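# Seat the L-shaped part flat in its pocket

## Task

Set the L-shaped part into the pocket shaped to match it, lying flat and resting on the pocket floor. It has to stay there with the gripper no longer holding it in place. Anything the robot is still touching at the end must not sink once left alone, and nothing may be knocked or dropped off the table.

## Robot and tools

Robot: one six-joint arm with a two-finger gripper. In every row and in every per-joint list of a result, the joints come in this order: shoulder, wrist roll, elbow, waist, forearm roll, wrist pitch. Wrist roll has its sign flipped relative to the URDF, both in commands and in readings. The stated joint ranges use URDF signs: waist, shoulder, forearm roll, wrist pitch and wrist roll -6.283 to 6.283 rad, elbow -2.792 to 2.792 rad. A joint's true end may sit up to 0.010 rad either side of these.

Frame: the scene frame has its origin on the table top under the arm base, +z up, and +y to the left when looking along +x. The base may be tilted. end_effector_position (metres) is the point between the closed finger pads; end_effector_quat_wxyz gives orientation. Fingers point along the gripper's +z and close along its y. Closed fingertips extend about 33 mm past that point, open ones about 9 mm, and closing pushes the tips roughly 24 mm further out, so keep that clearance above a surface. The reported hand position can be off, more so at long reach.

Row format (shared by both motion tools): one list of 9 numbers, each in [-1, 1]: six joint displacements in the joint order above, then gripper position, gripper force_limit, gripper speed. Optionally 6 more numbers (0 to 1) follow: a stiffness multiplier per joint, in Joint positions order, kept until changed. Joint numbers are scaled offsets, not poses: 1.0 equals 1.398 rad for waist and shoulder, 2.097 rad for elbow, 2.622 rad for forearm roll, wrist pitch and wrist roll.

Gripper numbers are absolute settings. position: +1 fully open (140 mm), about -0.8 where pads touch, -1 closes until blocked. force_limit: roughly 14 N at -1, 60 N at 0, 107 N at +1 (parts up to 40 mm wide). speed: roughly 30 mm/s at -1, 140 at 0, 250 at +1.

execute_actions(actions): a list of up to 15 actions; each action is a list of 1 to 15 rows, each row lasting one 1/30 s step; a short action repeats its final row until 15 steps pass. Displacements in every row of an action are offsets from the joint angles when that action began (the first action of a call uses the last reported angles), not from the previous row. An empty list just returns state and images. If an action would push a joint more than 0.010 rad outward beyond its range, it is refused; a malformed action, or a failing first action, cancels the whole call. A joint sent beyond its real end, and outward from where it is, stops at the end and the result notes "joint sent to its limit" (absence of that note does not prove there is room).

move(target, speed, blocking): target is one row; its displacements are offsets from the Joint positions in the most recent result that printed them. All joints travel together along paths lasting 0.5 to 10 s; speed (0.01 to 2 rad/s, default 0.5) caps the joint with farthest to go. The path ignores obstacles, so the gripper traces a curve. Gripper numbers take effect at the start. With blocking=false the result comes after 0.5 s while motion continues; until its end shows, further moves and execute_actions are refused, so call wait or stop. The extra "move:" line reports how it ended (done, off_target, moving, held, fault), limits=held or limits=none, and the joint farthest from target.

wait(seconds): 0 to 10; the arm keeps its last command; returns early if a running move ends. stop(): brakes a running move; it needs room, the fingers carry on. zoom_image(camera, region): camera is cam_high, cam_low or cam_wrist (each 672x504); region [x0, y0, x1, y1] in pixels from the top-left, at most 504 by 504. show_instructions(): shows the reference image(s) for the scene. finished_scene(scene): ends the current scene (give its number) after the last command is held; irreversible.

Drive limits: joint targets move at most 2.09 (waist, shoulder), 3.14 (elbow), 3.93 (others) rad/s and take 0.3 s to reach speed. Each step the target stays within 0.456 / 0.683 / 0.854 rad (waist-shoulder / elbow / wrist joints) of the measured angle, or 0.254 / 0.382 / 0.477 when stiffness numbers are in use; if targets would place the gripper more than 70 mm from where it is, all are pulled back. Large motions may need several actions, and an unfinished one should be re-commanded. "joint command not followed" means the clearance check altered targets; HELD marks held-back steps in step readings.

Results: state (pose, velocities), Joint positions, Joint velocities, Joint targets, step readings, Flange force (outside force at the gripper, noisy, includes held weight; "no reading" when unavailable), gripper position_measured in counts (3 open, 230 pads together, nonlinear), and object_status: 0 moving, 1 stopped while opening, 2 stopped while closing (a grip), 3 reached requested position or pads met. Close with -1 and confirm status 2. To squeeze harder while gripping, raise force_limit and change position slightly (e.g. -1 to -0.98).

Hazards: contact torque at a joint's limit (waist and shoulder 319, elbow 150, wrist joints 42.3 N m, held weight included) or 144 N external force triggers a 10 s stop that skips the rest of the call. The arm is stiff: a target only a little past contact with something firm can fault; faster moves hit harder. Holding loads heats motors; MOTOR HOT warns before an over-temperature brake. Brief tugs on a held part or pushes on loose items may occur. Avoid drops, slams, hard pushes and anything leaving the table. The simulation keeps running while replies are written, with the last command held. Release the part so it rests on its own before ending.

Each tool is called after ">>>" as name([rows], argument=value, ...), one row to a line, values as JSON.

Reference images:

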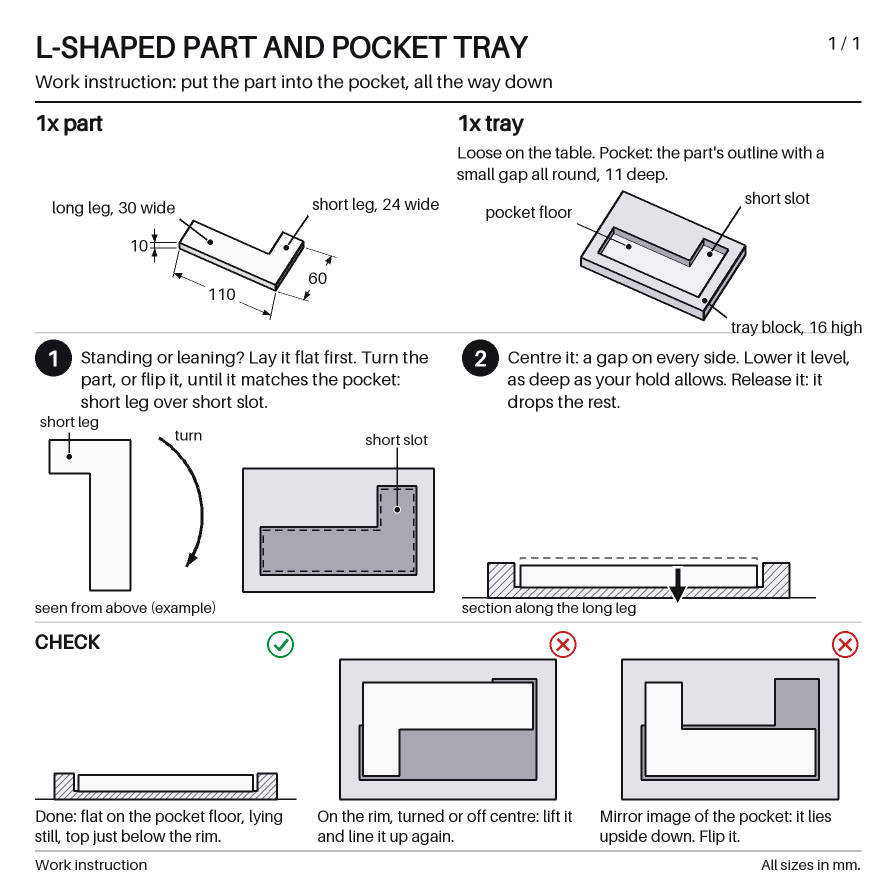

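## Session

>>> execute_actions(actions=[])

Scene clock: 0.00 s.
end_effector_position=(+0.1419, -0.1410, +0.2897) position_measured=3 object_status=3 end_effector_quat_wxyz=(-0.142, +0.901, +0.110, -0.396) end_effector_velocity=(-0.000, +0.001, -0.000) end_effector_angular_velocity=(+0.001, +0.001, -0.001)
Joint names: [shoulder, wrist roll, elbow, waist, forearm roll, wrist pitch]
Joint positions: [ 0.066 -0.859  2.282 -0.512 -0.247  1.641]
Joint velocities: [ 0.001 -0.001  0.    -0.     0.001  0.   ]
Flange force (N, the push that the arm receives, along the gripper's own x y z axes): no reading
Joint targets: [0.066 -0.859 2.282 -0.512 -0.247 1.641]
Joint stiffness scale: [1. 1. 1. 1. 1. 1.]

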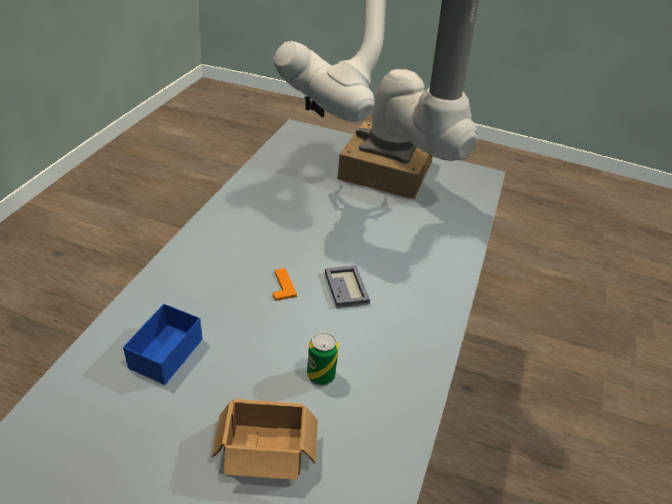

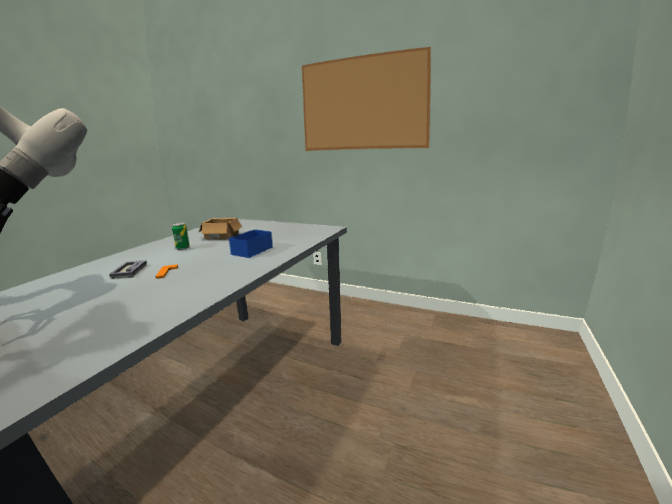

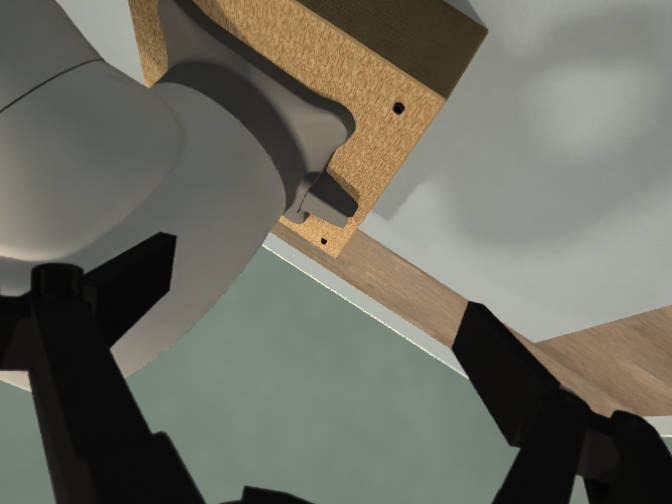

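>>> zoom_image(camera="cam_high", region=[250, 250, 390, 320])

>>> zoom_image(camera="cam_low", region=[95, 245, 195, 295])

Region (250, 250, 390, 320) of cam_high's 672x504 image, scaled by 3.600, with more detail than that image has.

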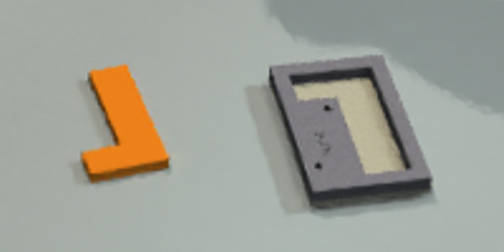

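Region (95, 245, 195, 295) of cam_low's 672x504 image, scaled by 5.040, with more detail than that image has.

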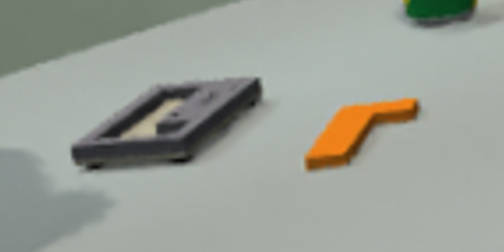

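>>> move(target=[0.156, -0.58, -0.2644, 0.333, 0.0942, -0.195, 1, 0, 0], speed=1.0)

Scene clock: 34.87 s.
end_effector_position=(+0.6734, -0.0283, +0.3001) position_measured=3 object_status=3 end_effector_quat_wxyz=(+0.008, +0.900, -0.435, +0.001) end_effector_velocity=(+0.000, -0.000, -0.000) end_effector_angular_velocity=(-0.001, -0.000, -0.001)
Joint names: [shoulder, wrist roll, elbow, waist, forearm roll, wrist pitch]
Joint positions: [ 0.281 -2.376  1.732 -0.052 -0.002  1.137]
Joint velocities: [ 0.001 -0.002 -0.     0.    -0.001 -0.001]
Flange force (N, the push that the arm receives, along the gripper's own x y z axes): [-0.6 -7.2 -3.0]
Joint targets: [0.284 -2.379 1.728 -0.047 0.000 1.130]
Joint stiffness scale: [1. 1. 1. 1. 1. 1.]
move: done; limits=none; farthest joint: the wrist pitch, 0.008 radians from its target (0.512 radians at the start)
camera_calibration (this result's frames):
cam_wrist: T_world_to_cam=[[-0.601514, -0.795414, 0.0741417, 0.342867], [-0.752225, 0.5952, 0.282656, 0.456546], [-0.268958, 0.11425, -0.956352, 0.652785], [0, 0, 0, 1]] pos_world=[0.725236, -0.0735955, 0.469826]

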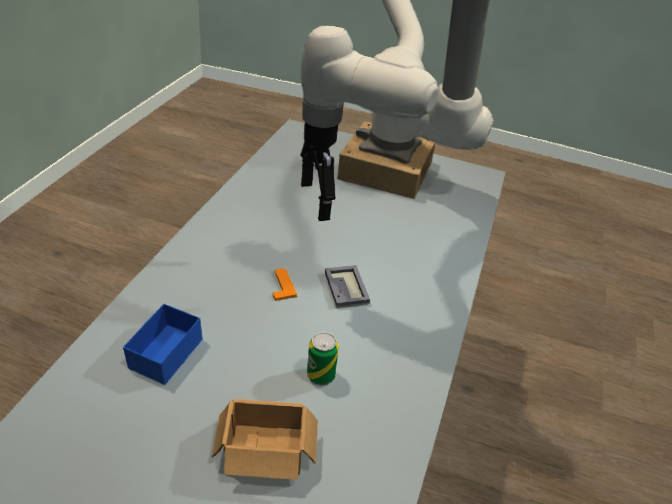

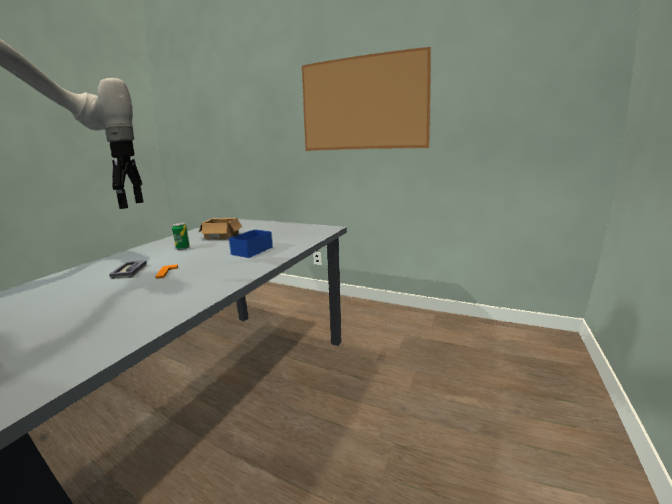

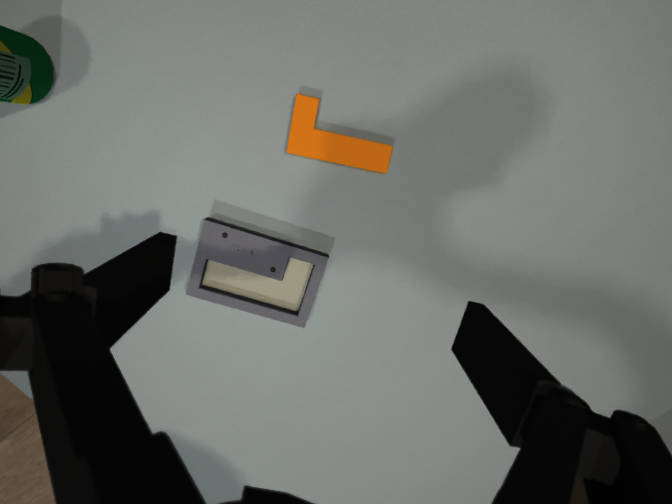

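>>> zoom_image(camera="cam_wrist", region=[170, 80, 420, 340])

Region (170, 80, 420, 340) of cam_wrist's 672x504 image, scaled by 1.938, with more detail than that image has; it fills the left 485 columns of this view, and the rest is white.

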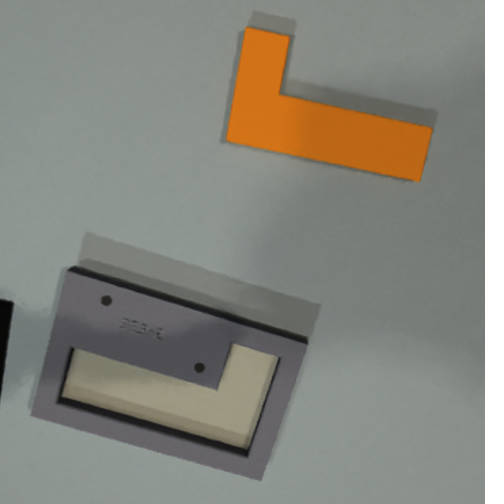

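>>> move(target=[0.4496, 0.1697, -0.1807, -0.197, 0.143, 0.2116, 1, 0, 0], speed=0.6)

Scene clock: 53.37 s.
end_effector_position=(+0.7008, -0.1047, +0.0882) position_measured=3 object_status=3 end_effector_quat_wxyz=(-0.172, +0.827, -0.375, -0.383) end_effector_velocity=(+0.001, +0.000, +0.001) end_effector_angular_velocity=(+0.002, -0.001, -0.001)
Joint names: [shoulder, wrist roll, elbow, waist, forearm roll, wrist pitch]
Joint positions: [ 0.909 -1.934  1.358 -0.323  0.371  1.685]
Joint velocities: [ 0.     0.001 -0.002 -0.     0.002  0.002]
Flange force (N, the push that the arm receives, along the gripper's own x y z axes): [1.2 -6.1 -1.6]
Joint targets: [0.910 -1.931 1.353 -0.327 0.373 1.692]
Joint stiffness scale: [1. 1. 1. 1. 1. 1.]
move: done; limits=none; farthest joint: the wrist pitch, 0.007 radians from its target (0.554 radians at the start)
camera_calibration (this result's frames):
cam_wrist: T_world_to_cam=[[-0.589314, -0.793752, -0.150556, 0.32573], [-0.420095, 0.141885, 0.89632, 0.24817], [-0.690094, 0.591461, -0.417066, 0.763733], [0, 0, 0, 1]] pos_world=[0.82326, -0.228381, 0.145128]

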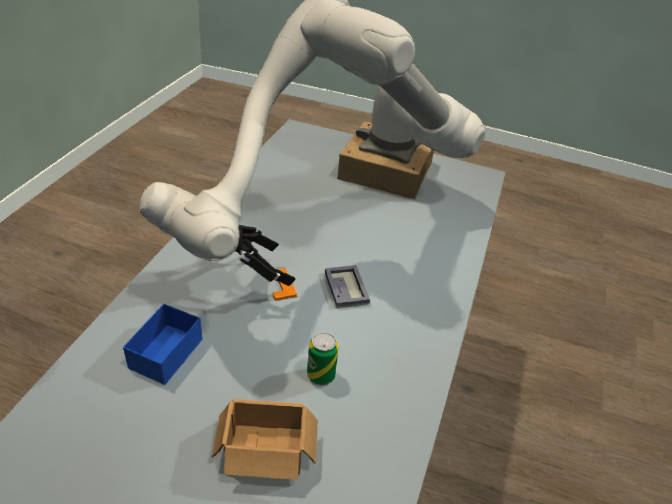

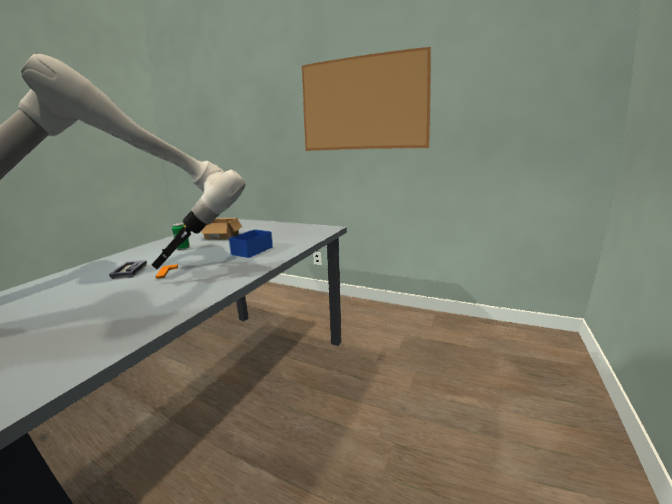

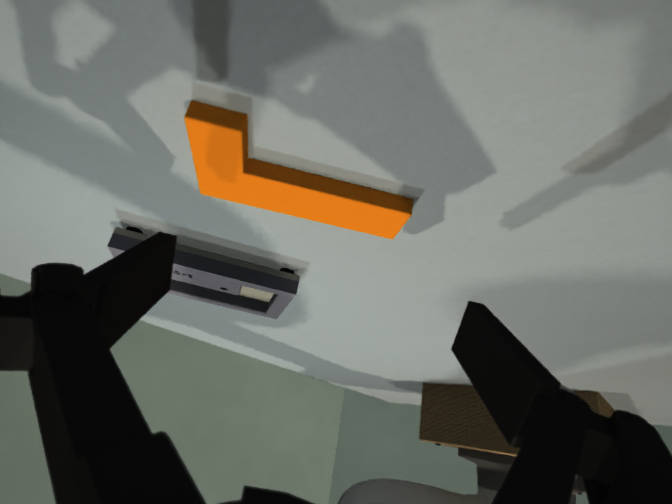

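>>> zoom_image(camera="cam_wrist", region=[150, 80, 500, 330])

Region (150, 80, 500, 330) of cam_wrist's 672x504 image, scaled by 1.440, with more detail than that image has; it fills the top 360 rows of this view, and the rest is white.

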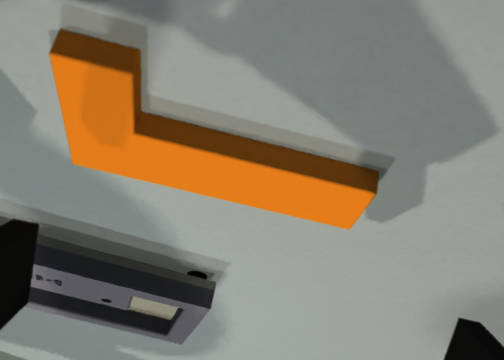

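>>> move(target=[0.0354, -0.0046, -0.022, 0.0147, 0.0051, -0.0066, 1, 0, 0], speed=0.1)

Scene clock: 65.60 s.
end_effector_position=(+0.7197, -0.0970, +0.0618) position_measured=3 object_status=3 end_effector_quat_wxyz=(-0.172, +0.827, -0.375, -0.383) end_effector_velocity=(+0.001, -0.001, +0.001) end_effector_angular_velocity=(-0.000, -0.003, -0.002)
Joint names: [shoulder, wrist roll, elbow, waist, forearm roll, wrist pitch]
Joint positions: [ 0.957 -1.944  1.317 -0.308  0.382  1.675]
Joint velocities: [-0.001 -0.    -0.002 -0.001  0.001 -0.   ]
Flange force (N, the push that the arm receives, along the gripper's own x y z axes): [1.7 -7.6 -3.5]
Joint targets: [0.959 -1.946 1.312 -0.302 0.384 1.668]
Joint stiffness scale: [1. 1. 1. 1. 1. 1.]
move: done; limits=none; farthest joint: the wrist pitch, 0.007 radians from its target (0.017 radians at the start)
camera_calibration (this result's frames):
cam_wrist: T_world_to_cam=[[-0.589886, -0.793348, -0.150446, 0.339496], [-0.419868, 0.142206, 0.896375, 0.278538], [-0.689743, 0.591926, -0.416987, 0.761094], [0, 0, 0, 1]] pos_world=[0.842172, -0.220783, 0.118767]

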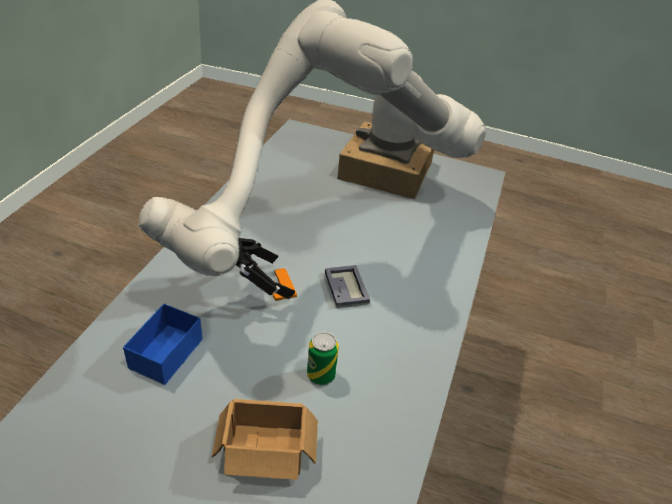

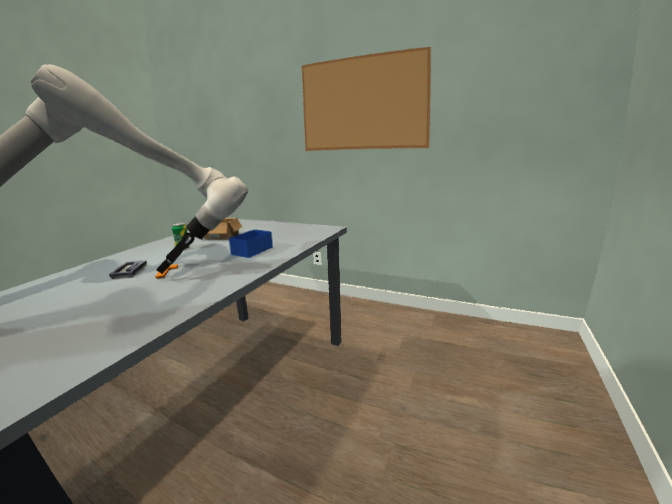

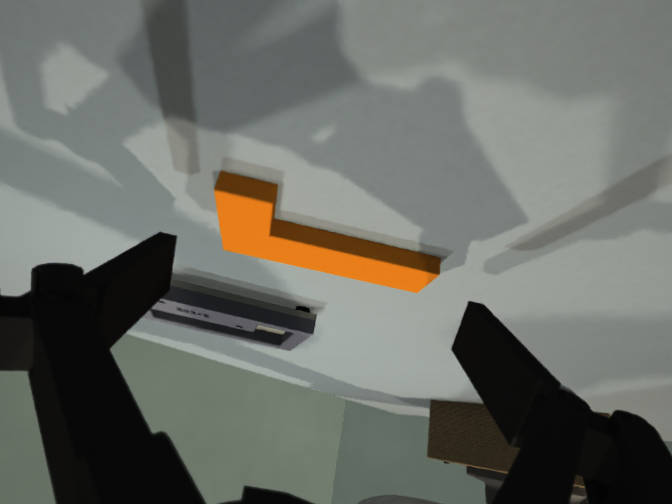

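>>> move(target=[0.011, 0.0, -0.0041, 0.0036, 0.0008, -0.0061, 1, 0, 0], speed=0.05)

>>> zoom_image(camera="cam_low", region=[100, 220, 220, 290])

Scene clock: 70.50 s.
end_effector_position=(+0.7210, -0.0975, +0.0511) position_measured=3 object_status=3 end_effector_quat_wxyz=(-0.171, +0.826, -0.376, -0.383) end_effector_velocity=(+0.001, +0.001, -0.000) end_effector_angular_velocity=(+0.001, -0.003, -0.001)
Joint names: [shoulder, wrist roll, elbow, waist, forearm roll, wrist pitch]
Joint positions: [ 0.97  -1.944  1.313 -0.308  0.382  1.666]
Joint velocities: [ 0.001  0.    -0.001  0.     0.003 -0.001]
Flange force (N, the push that the arm receives, along the gripper's own x y z axes): [2.0 -6.8 -2.6]
Joint targets: [0.972 -1.944 1.308 -0.303 0.384 1.659]
Joint stiffness scale: [1. 1. 1. 1. 1. 1.]
move: done; limits=none; farthest joint: the wrist pitch, 0.007 radians from its target (0.016 radians at the start)
camera_calibration (this result's frames):
cam_wrist: T_world_to_cam=[[-0.59222, -0.792056, -0.14806, 0.339917], [-0.41766, 0.144602, 0.897023, 0.287385], [-0.689083, 0.593074, -0.416447, 0.757348], [0, 0, 0, 1]] pos_world=[0.843211, -0.221487, 0.107933]

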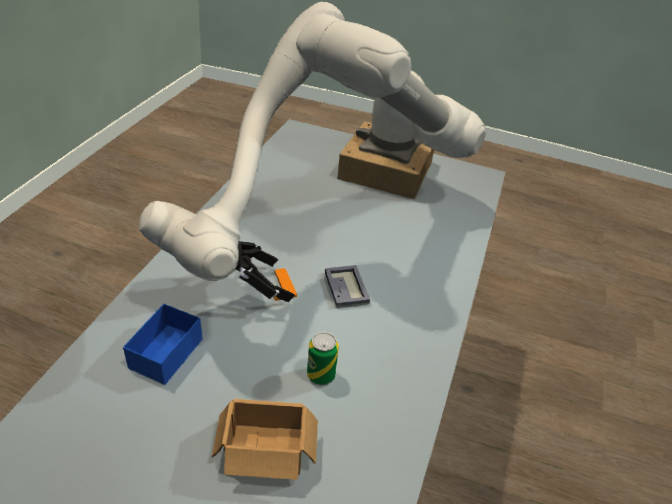

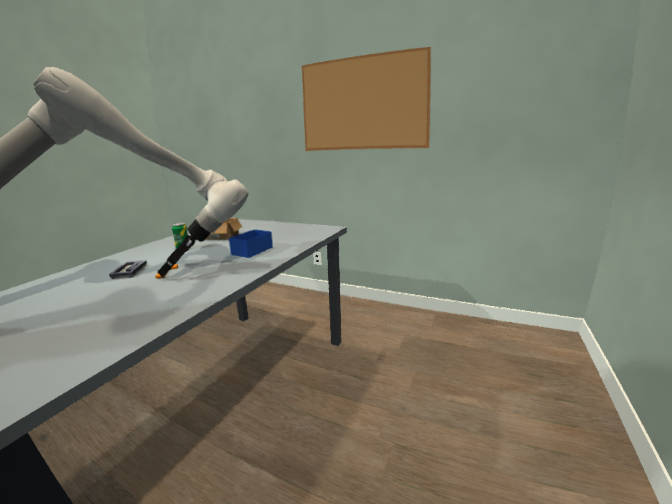

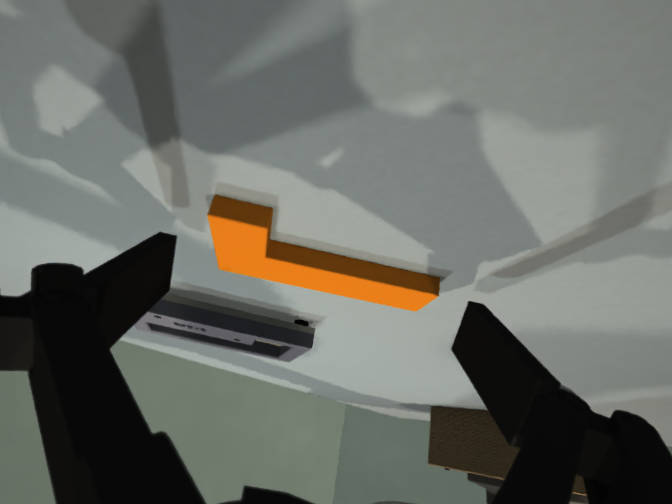

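Region (100, 220, 220, 290) of cam_low's 672x504 image, scaled by 4.200, with more detail than that image has; it fills the top 294 rows of this view, and the rest is white.

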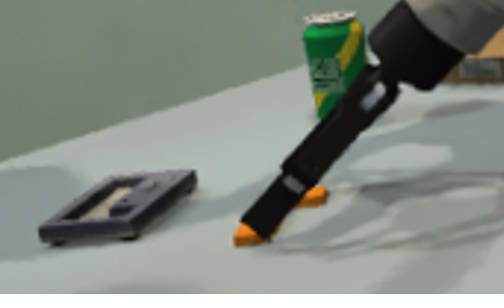

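>>> move(target=[0.0014, 0.0, -0.0024, 0.0036, 0.0008, -0.0027, -1, 0, -0.7], speed=0.05)

>>> zoom_image(camera="cam_low", region=[100, 220, 220, 290])

Scene clock: 72.17 s.
end_effector_position=(+0.7218, -0.0978, +0.0514) position_measured=65 object_status=0 end_effector_quat_wxyz=(-0.171, +0.826, -0.376, -0.382) end_effector_velocity=(-0.000, +0.000, -0.000) end_effector_angular_velocity=(-0.001, +0.001, +0.001)
Joint names: [shoulder, wrist roll, elbow, waist, forearm roll, wrist pitch]
Joint positions: [ 0.97  -1.944  1.312 -0.308  0.382  1.666]
Joint velocities: [ 0.     0.     0.     0.    -0.001 -0.   ]
Flange force (N, the push that the arm receives, along the gripper's own x y z axes): [-8.1 3.0 -17.1]
Joint targets: [0.972 -1.944 1.308 -0.303 0.384 1.659]
Joint stiffness scale: [1. 1. 1. 1. 1. 1.]
move: done; limits=none; farthest joint: the wrist pitch, 0.007 radians from its target (0.007 radians at the start)
camera_calibration (this result's frames):
cam_wrist: T_world_to_cam=[[-0.592019, -0.792128, -0.148482, 0.340078], [-0.41895, 0.145098, 0.896341, 0.288533], [-0.688473, 0.592858, -0.417762, 0.757795], [0, 0, 0, 1]] pos_world=[0.843934, -0.221745, 0.10845]

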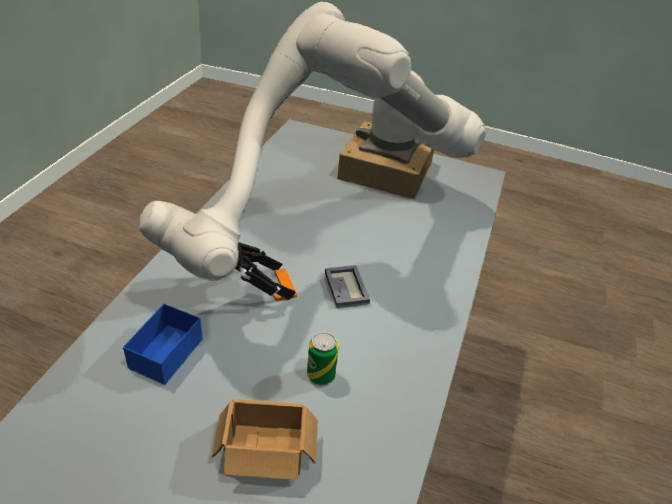

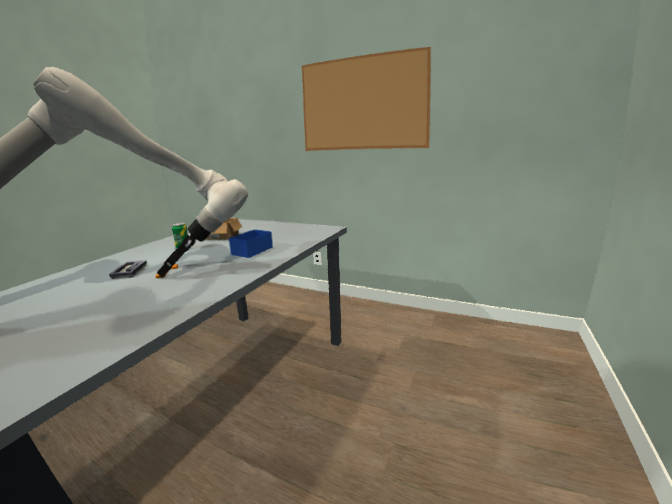

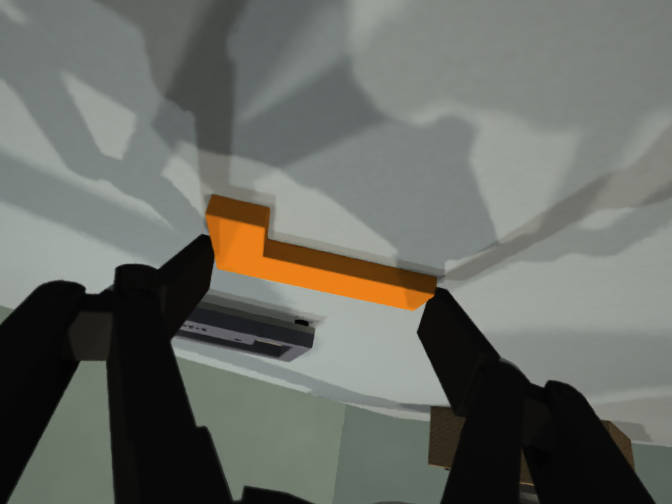

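Region (100, 220, 220, 290) of cam_low's 672x504 image, scaled by 4.200, with more detail than that image has; it fills the top 294 rows of this view, and the rest is white.

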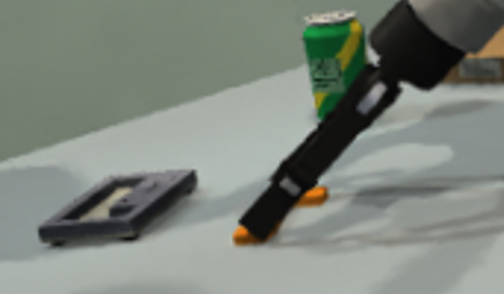

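>>> move(target=[-0.158, 0.0, 0, 0.0, 0.0, 0, -1, 0, -0.7], speed=0.3)

Scene clock: 83.83 s.
end_effector_position=(+0.7513, -0.1065, +0.2120) position_measured=65 object_status=2 end_effector_quat_wxyz=(-0.177, +0.868, -0.370, -0.281) end_effector_velocity=(-0.000, -0.001, +0.000) end_effector_angular_velocity=(-0.001, +0.000, -0.000)
Joint names: [shoulder, wrist roll, elbow, waist, forearm roll, wrist pitch]
Joint positions: [ 0.75  -1.944  1.312 -0.308  0.382  1.666]
Joint velocities: [-0.    -0.    -0.    -0.001 -0.001  0.   ]
Flange force (N, the push that the arm receives, along the gripper's own x y z axes): [1.4 -5.2 -3.6]
Joint targets: [0.749 -1.944 1.312 -0.308 0.382 1.666]
Joint stiffness scale: [1. 1. 1. 1. 1. 1.]
move: done; limits=none; farthest joint: the shoulder, 0.001 radians from its target (0.221 radians at the start)
camera_calibration (this result's frames):
cam_wrist: T_world_to_cam=[[-0.553068, -0.807222, -0.206176, 0.355857], [-0.592736, 0.207336, 0.778252, 0.320393], [-0.585475, 0.552634, -0.59314, 0.80584], [0, 0, 0, 1]] pos_world=[0.85852, -0.224507, 0.301999]

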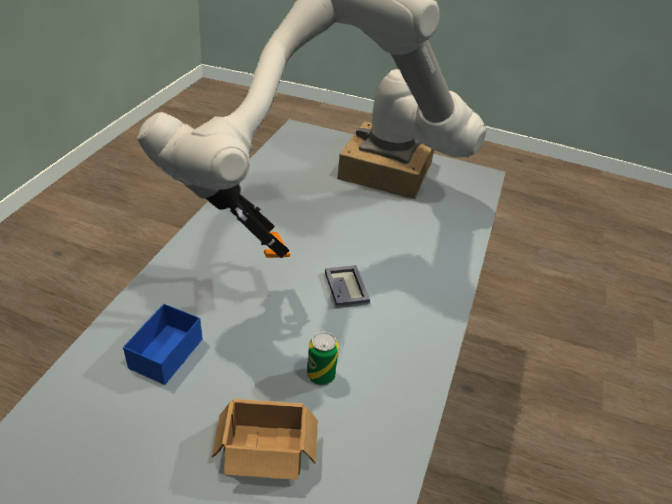

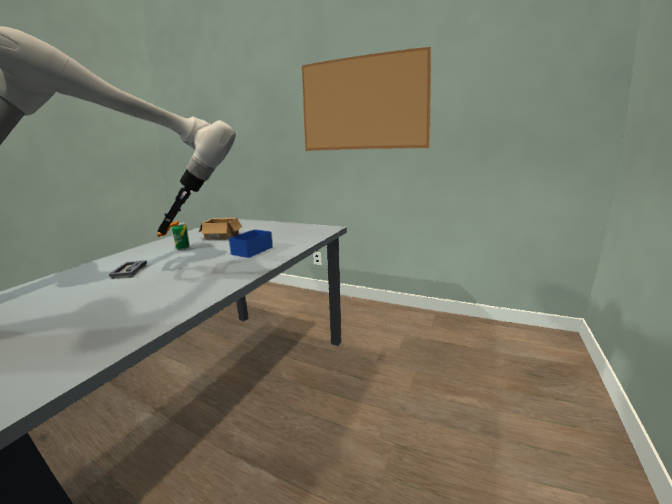

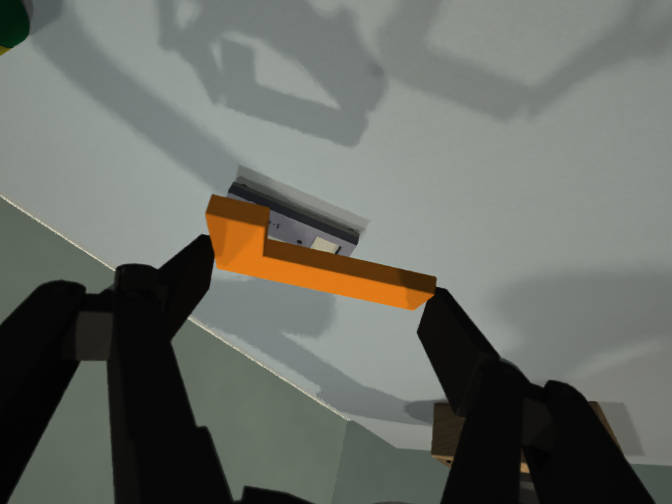

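>>> move(target=[-0.3433, 0.1423, 0.4889, 0.0, -0.1457, -0.884, -1, 0, -0.7], speed=1.2)

Scene clock: 87.20 s.
end_effector_position=(+0.7247, -0.2277, +0.2703) position_measured=65 object_status=2 end_effector_quat_wxyz=(+0.103, +0.815, -0.143, +0.551) end_effector_velocity=(-0.000, -0.000, +0.000) end_effector_angular_velocity=(-0.000, -0.001, -0.000)
Joint names: [shoulder, wrist roll, elbow, waist, forearm roll, wrist pitch]
Joint positions: [ 0.272 -1.573  2.333 -0.308  0.002 -0.644]
Joint velocities: [-0.     0.     0.     0.     0.001 -0.001]
Flange force (N, the push that the arm receives, along the gripper's own x y z axes): [2.9 -7.9 2.8]
Joint targets: [0.270 -1.571 2.337 -0.308 -0.000 -0.652]
Joint stiffness scale: [1. 1. 1. 1. 1. 1.]
move: done; limits=none; farthest joint: the wrist pitch, 0.007 radians from its target (2.317 radians at the start)
camera_calibration (this result's frames):
cam_wrist: T_world_to_cam=[[-0.298083, -0.917533, 0.263212, -0.0814359], [-0.655278, -0.0038114, -0.755378, 0.696124], [0.694087, -0.397642, -0.600103, -0.249899], [0, 0, 0, 1]] pos_world=[0.605332, -0.171437, 0.397306]

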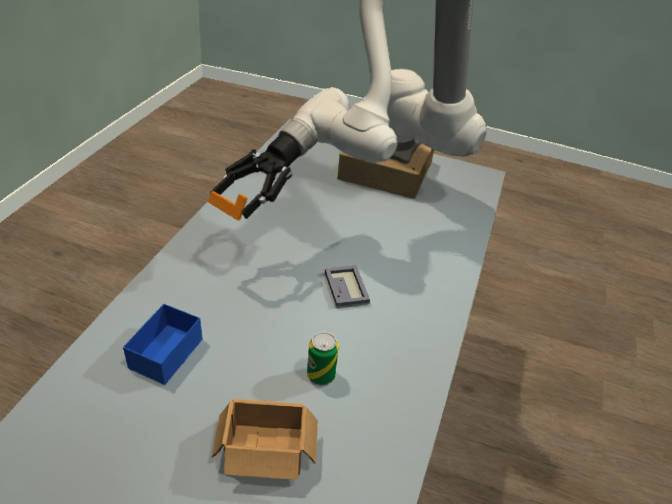

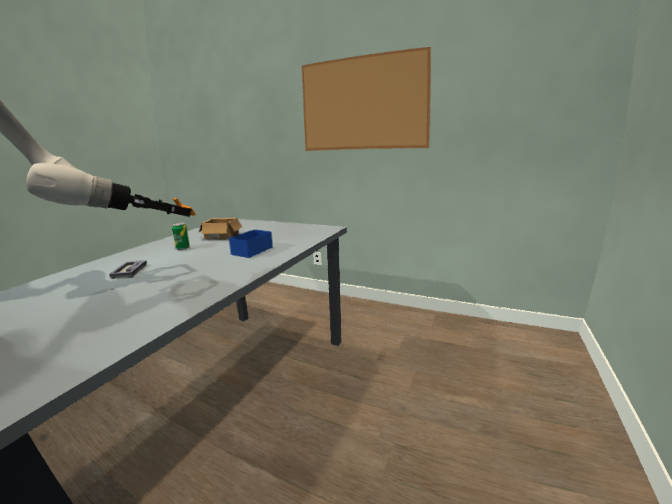

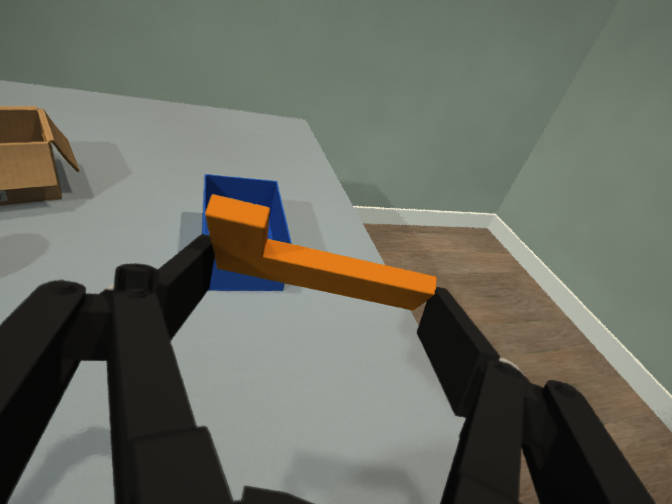

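>>> move(target=[0.2994, 0.0, 0.0117, 0.046, 0, -0.1713, -1, 0, -0.7], speed=0.4)

>>> zoom_image(camera="cam_low", region=[40, 200, 240, 310])

Scene clock: 90.93 s.
end_effector_position=(+0.7359, -0.1871, +0.0769) position_measured=65 object_status=2 end_effector_quat_wxyz=(+0.087, +0.818, -0.119, +0.556) end_effector_velocity=(+0.000, -0.000, +0.000) end_effector_angular_velocity=(-0.000, -0.001, -0.000)
Joint names: [shoulder, wrist roll, elbow, waist, forearm roll, wrist pitch]
Joint positions: [ 0.689 -1.573  2.353 -0.249  0.002 -1.086]
Joint velocities: [-0.    -0.     0.    -0.    -0.    -0.001]
Flange force (N, the push that the arm receives, along the gripper's own x y z axes): [0.2 -8.4 2.4]
Joint targets: [0.691 -1.573 2.357 -0.243 0.002 -1.093]
Joint stiffness scale: [1. 1. 1. 1. 1. 1.]
move: done; limits=none; farthest joint: the wrist pitch, 0.007 radians from its target (0.449 radians at the start)
camera_calibration (this result's frames):
cam_wrist: T_world_to_cam=[[-0.24475, -0.932762, 0.264675, -0.0321772], [-0.651065, -0.0441752, -0.757735, 0.547084], [0.718479, -0.357776, -0.596477, -0.36844], [0, 0, 0, 1]] pos_world=[0.613028, -0.137665, 0.203296]

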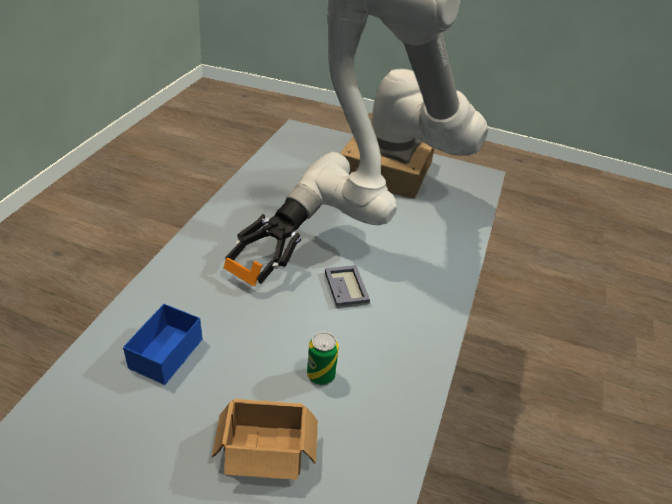

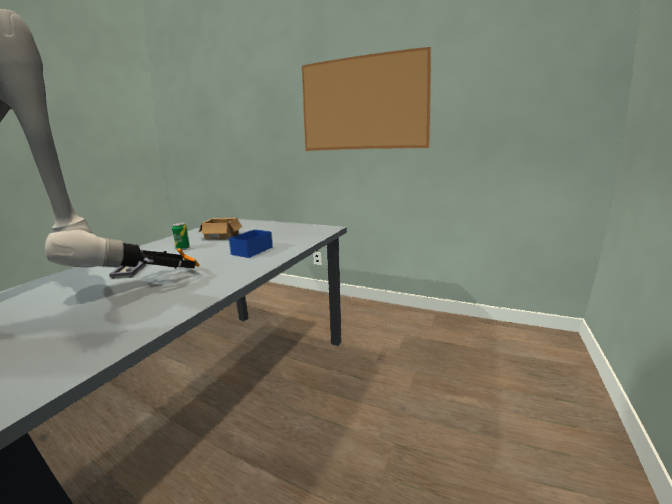

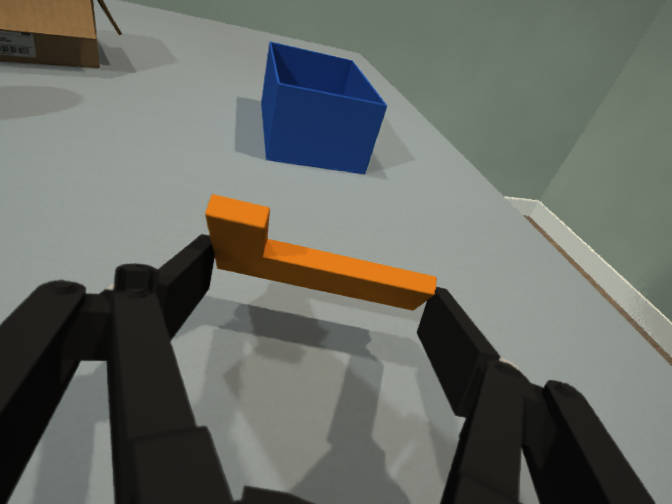

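Region (40, 200, 240, 310) of cam_low's 672x504 image, scaled by 2.520, with more detail than that image has; it fills the top 277 rows of this view, and the rest is white.

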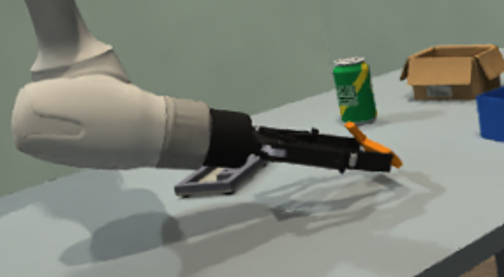

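>>> move(target=[0.0208, 0.0, -0.004, 0.0036, 0, -0.0116, -1, 0, -0.7], speed=0.06)

>>> zoom_image(camera="cam_low", region=[120, 230, 220, 290])

Scene clock: 94.00 s.
end_effector_position=(+0.7357, -0.1873, +0.0649) position_measured=65 object_status=2 end_effector_quat_wxyz=(+0.087, +0.818, -0.119, +0.556) end_effector_velocity=(+0.001, +0.001, +0.000) end_effector_angular_velocity=(+0.000, -0.001, +0.002)
Joint names: [shoulder, wrist roll, elbow, waist, forearm roll, wrist pitch]
Joint positions: [ 0.716 -1.573  2.349 -0.249  0.002 -1.109]
Joint velocities: [ 0.    -0.001 -0.001  0.001 -0.001 -0.001]
Flange force (N, the push that the arm receives, along the gripper's own x y z axes): [0.8 -6.4 2.8]
Joint targets: [0.718 -1.573 2.344 -0.244 0.002 -1.117]
Joint stiffness scale: [1. 1. 1. 1. 1. 1.]
move: done; limits=none; farthest joint: the wrist pitch, 0.007 radians from its target (0.030 radians at the start)
camera_calibration (this result's frames):
cam_wrist: T_world_to_cam=[[-0.244715, -0.932761, 0.264712, -0.0291835], [-0.65118, -0.0441724, -0.757637, 0.537941], [0.718387, -0.35778, -0.596585, -0.375416], [0, 0, 0, 1]] pos_world=[0.612849, -0.137775, 0.191322]

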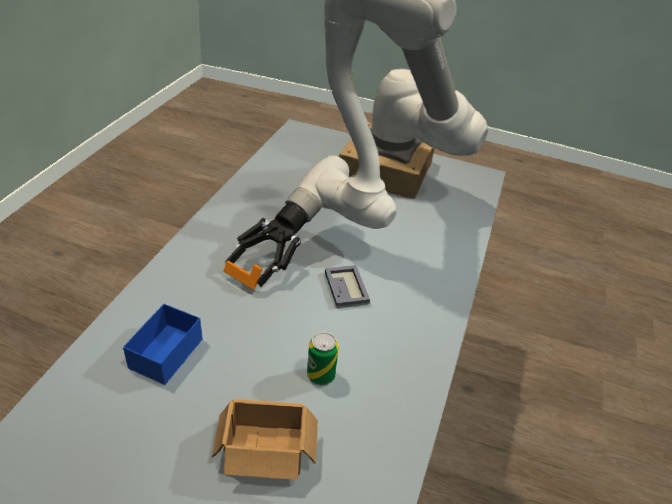

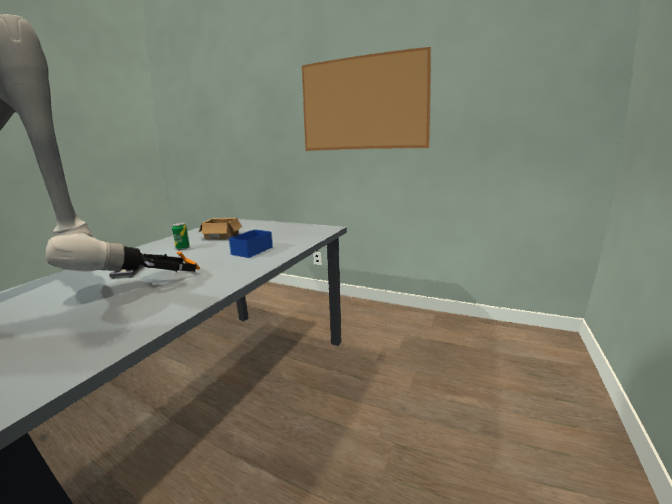

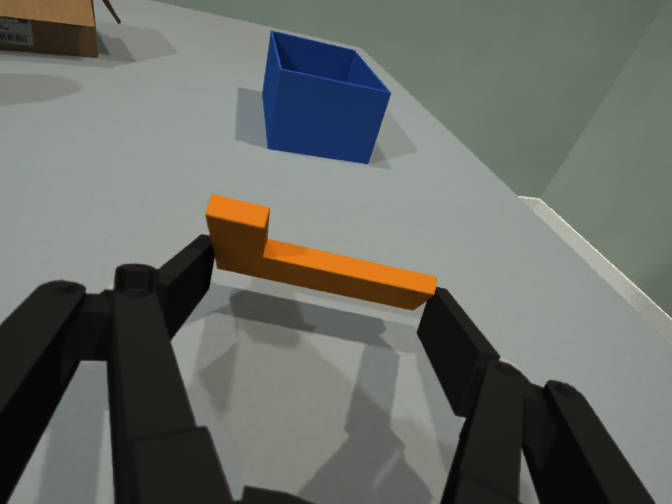

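Region (120, 230, 220, 290) of cam_low's 672x504 image, scaled by 5.040, with more detail than that image has; it fills the top 302 rows of this view, and the rest is white.

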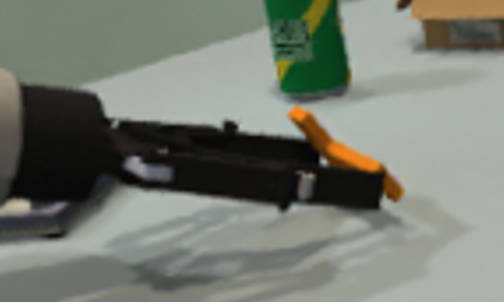

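>>> move(target=[0.0178, 0.0, -0.004, 0.0036, 0, -0.010, -1, 0, -0.7], speed=0.05)

>>> zoom_image(camera="cam_low", region=[120, 230, 220, 290])

Scene clock: 95.83 s.
end_effector_position=(+0.7356, -0.1874, +0.0547) position_measured=65 object_status=2 end_effector_quat_wxyz=(+0.087, +0.818, -0.119, +0.556) end_effector_velocity=(+0.001, +0.000, +0.001) end_effector_angular_velocity=(-0.001, -0.002, +0.002)
Joint names: [shoulder, wrist roll, elbow, waist, forearm roll, wrist pitch]
Joint positions: [ 0.739 -1.573  2.345 -0.249  0.002 -1.128]
Joint velocities: [-0.     0.    -0.     0.    -0.001 -0.002]
Flange force (N, the push that the arm receives, along the gripper's own x y z axes): [1.9 -7.5 1.7]
Joint targets: [0.741 -1.573 2.341 -0.244 0.002 -1.136]
Joint stiffness scale: [1. 1. 1. 1. 1. 1.]
move: done; limits=none; farthest joint: the wrist pitch, 0.007 radians from its target (0.026 radians at the start)
camera_calibration (this result's frames):
cam_wrist: T_world_to_cam=[[-0.244673, -0.932763, 0.26474, -0.0266618], [-0.651313, -0.0441572, -0.757523, 0.530269], [0.71828, -0.357774, -0.596717, -0.381338], [0, 0, 0, 1]] pos_world=[0.612756, -0.137887, 0.181199]

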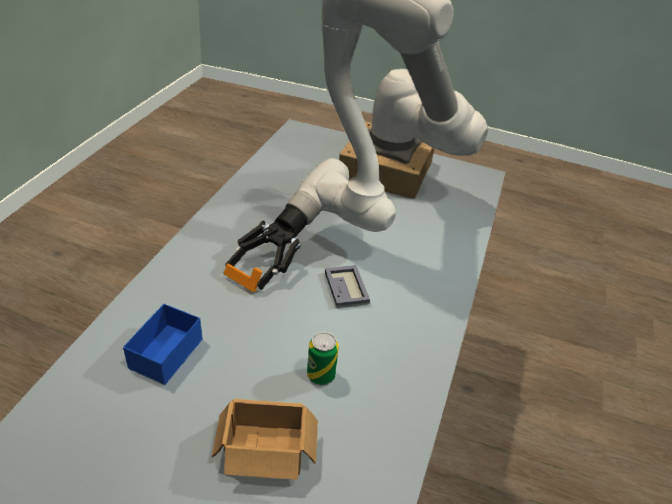

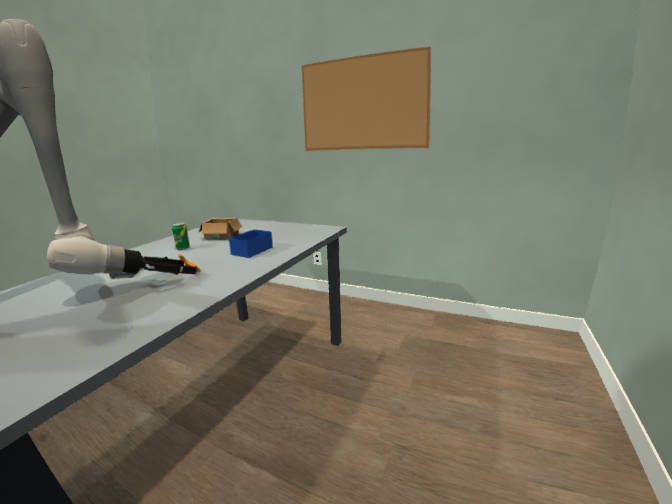

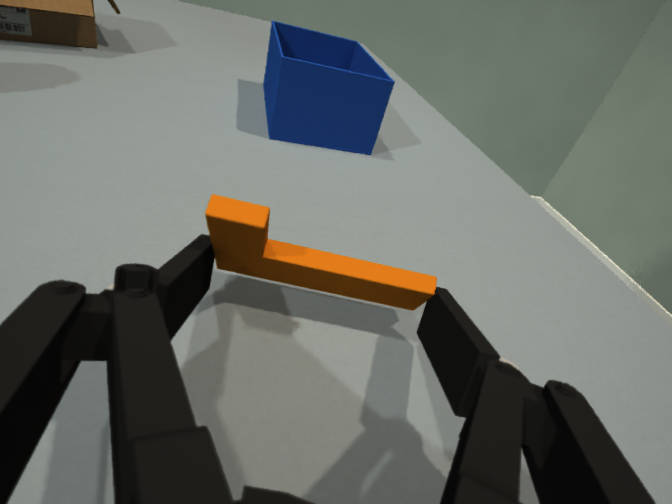

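Region (120, 230, 220, 290) of cam_low's 672x504 image, scaled by 5.040, with more detail than that image has; it fills the top 302 rows of this view, and the rest is white.

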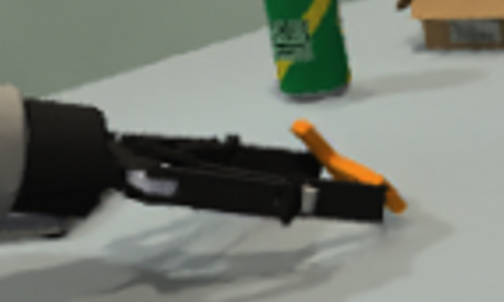

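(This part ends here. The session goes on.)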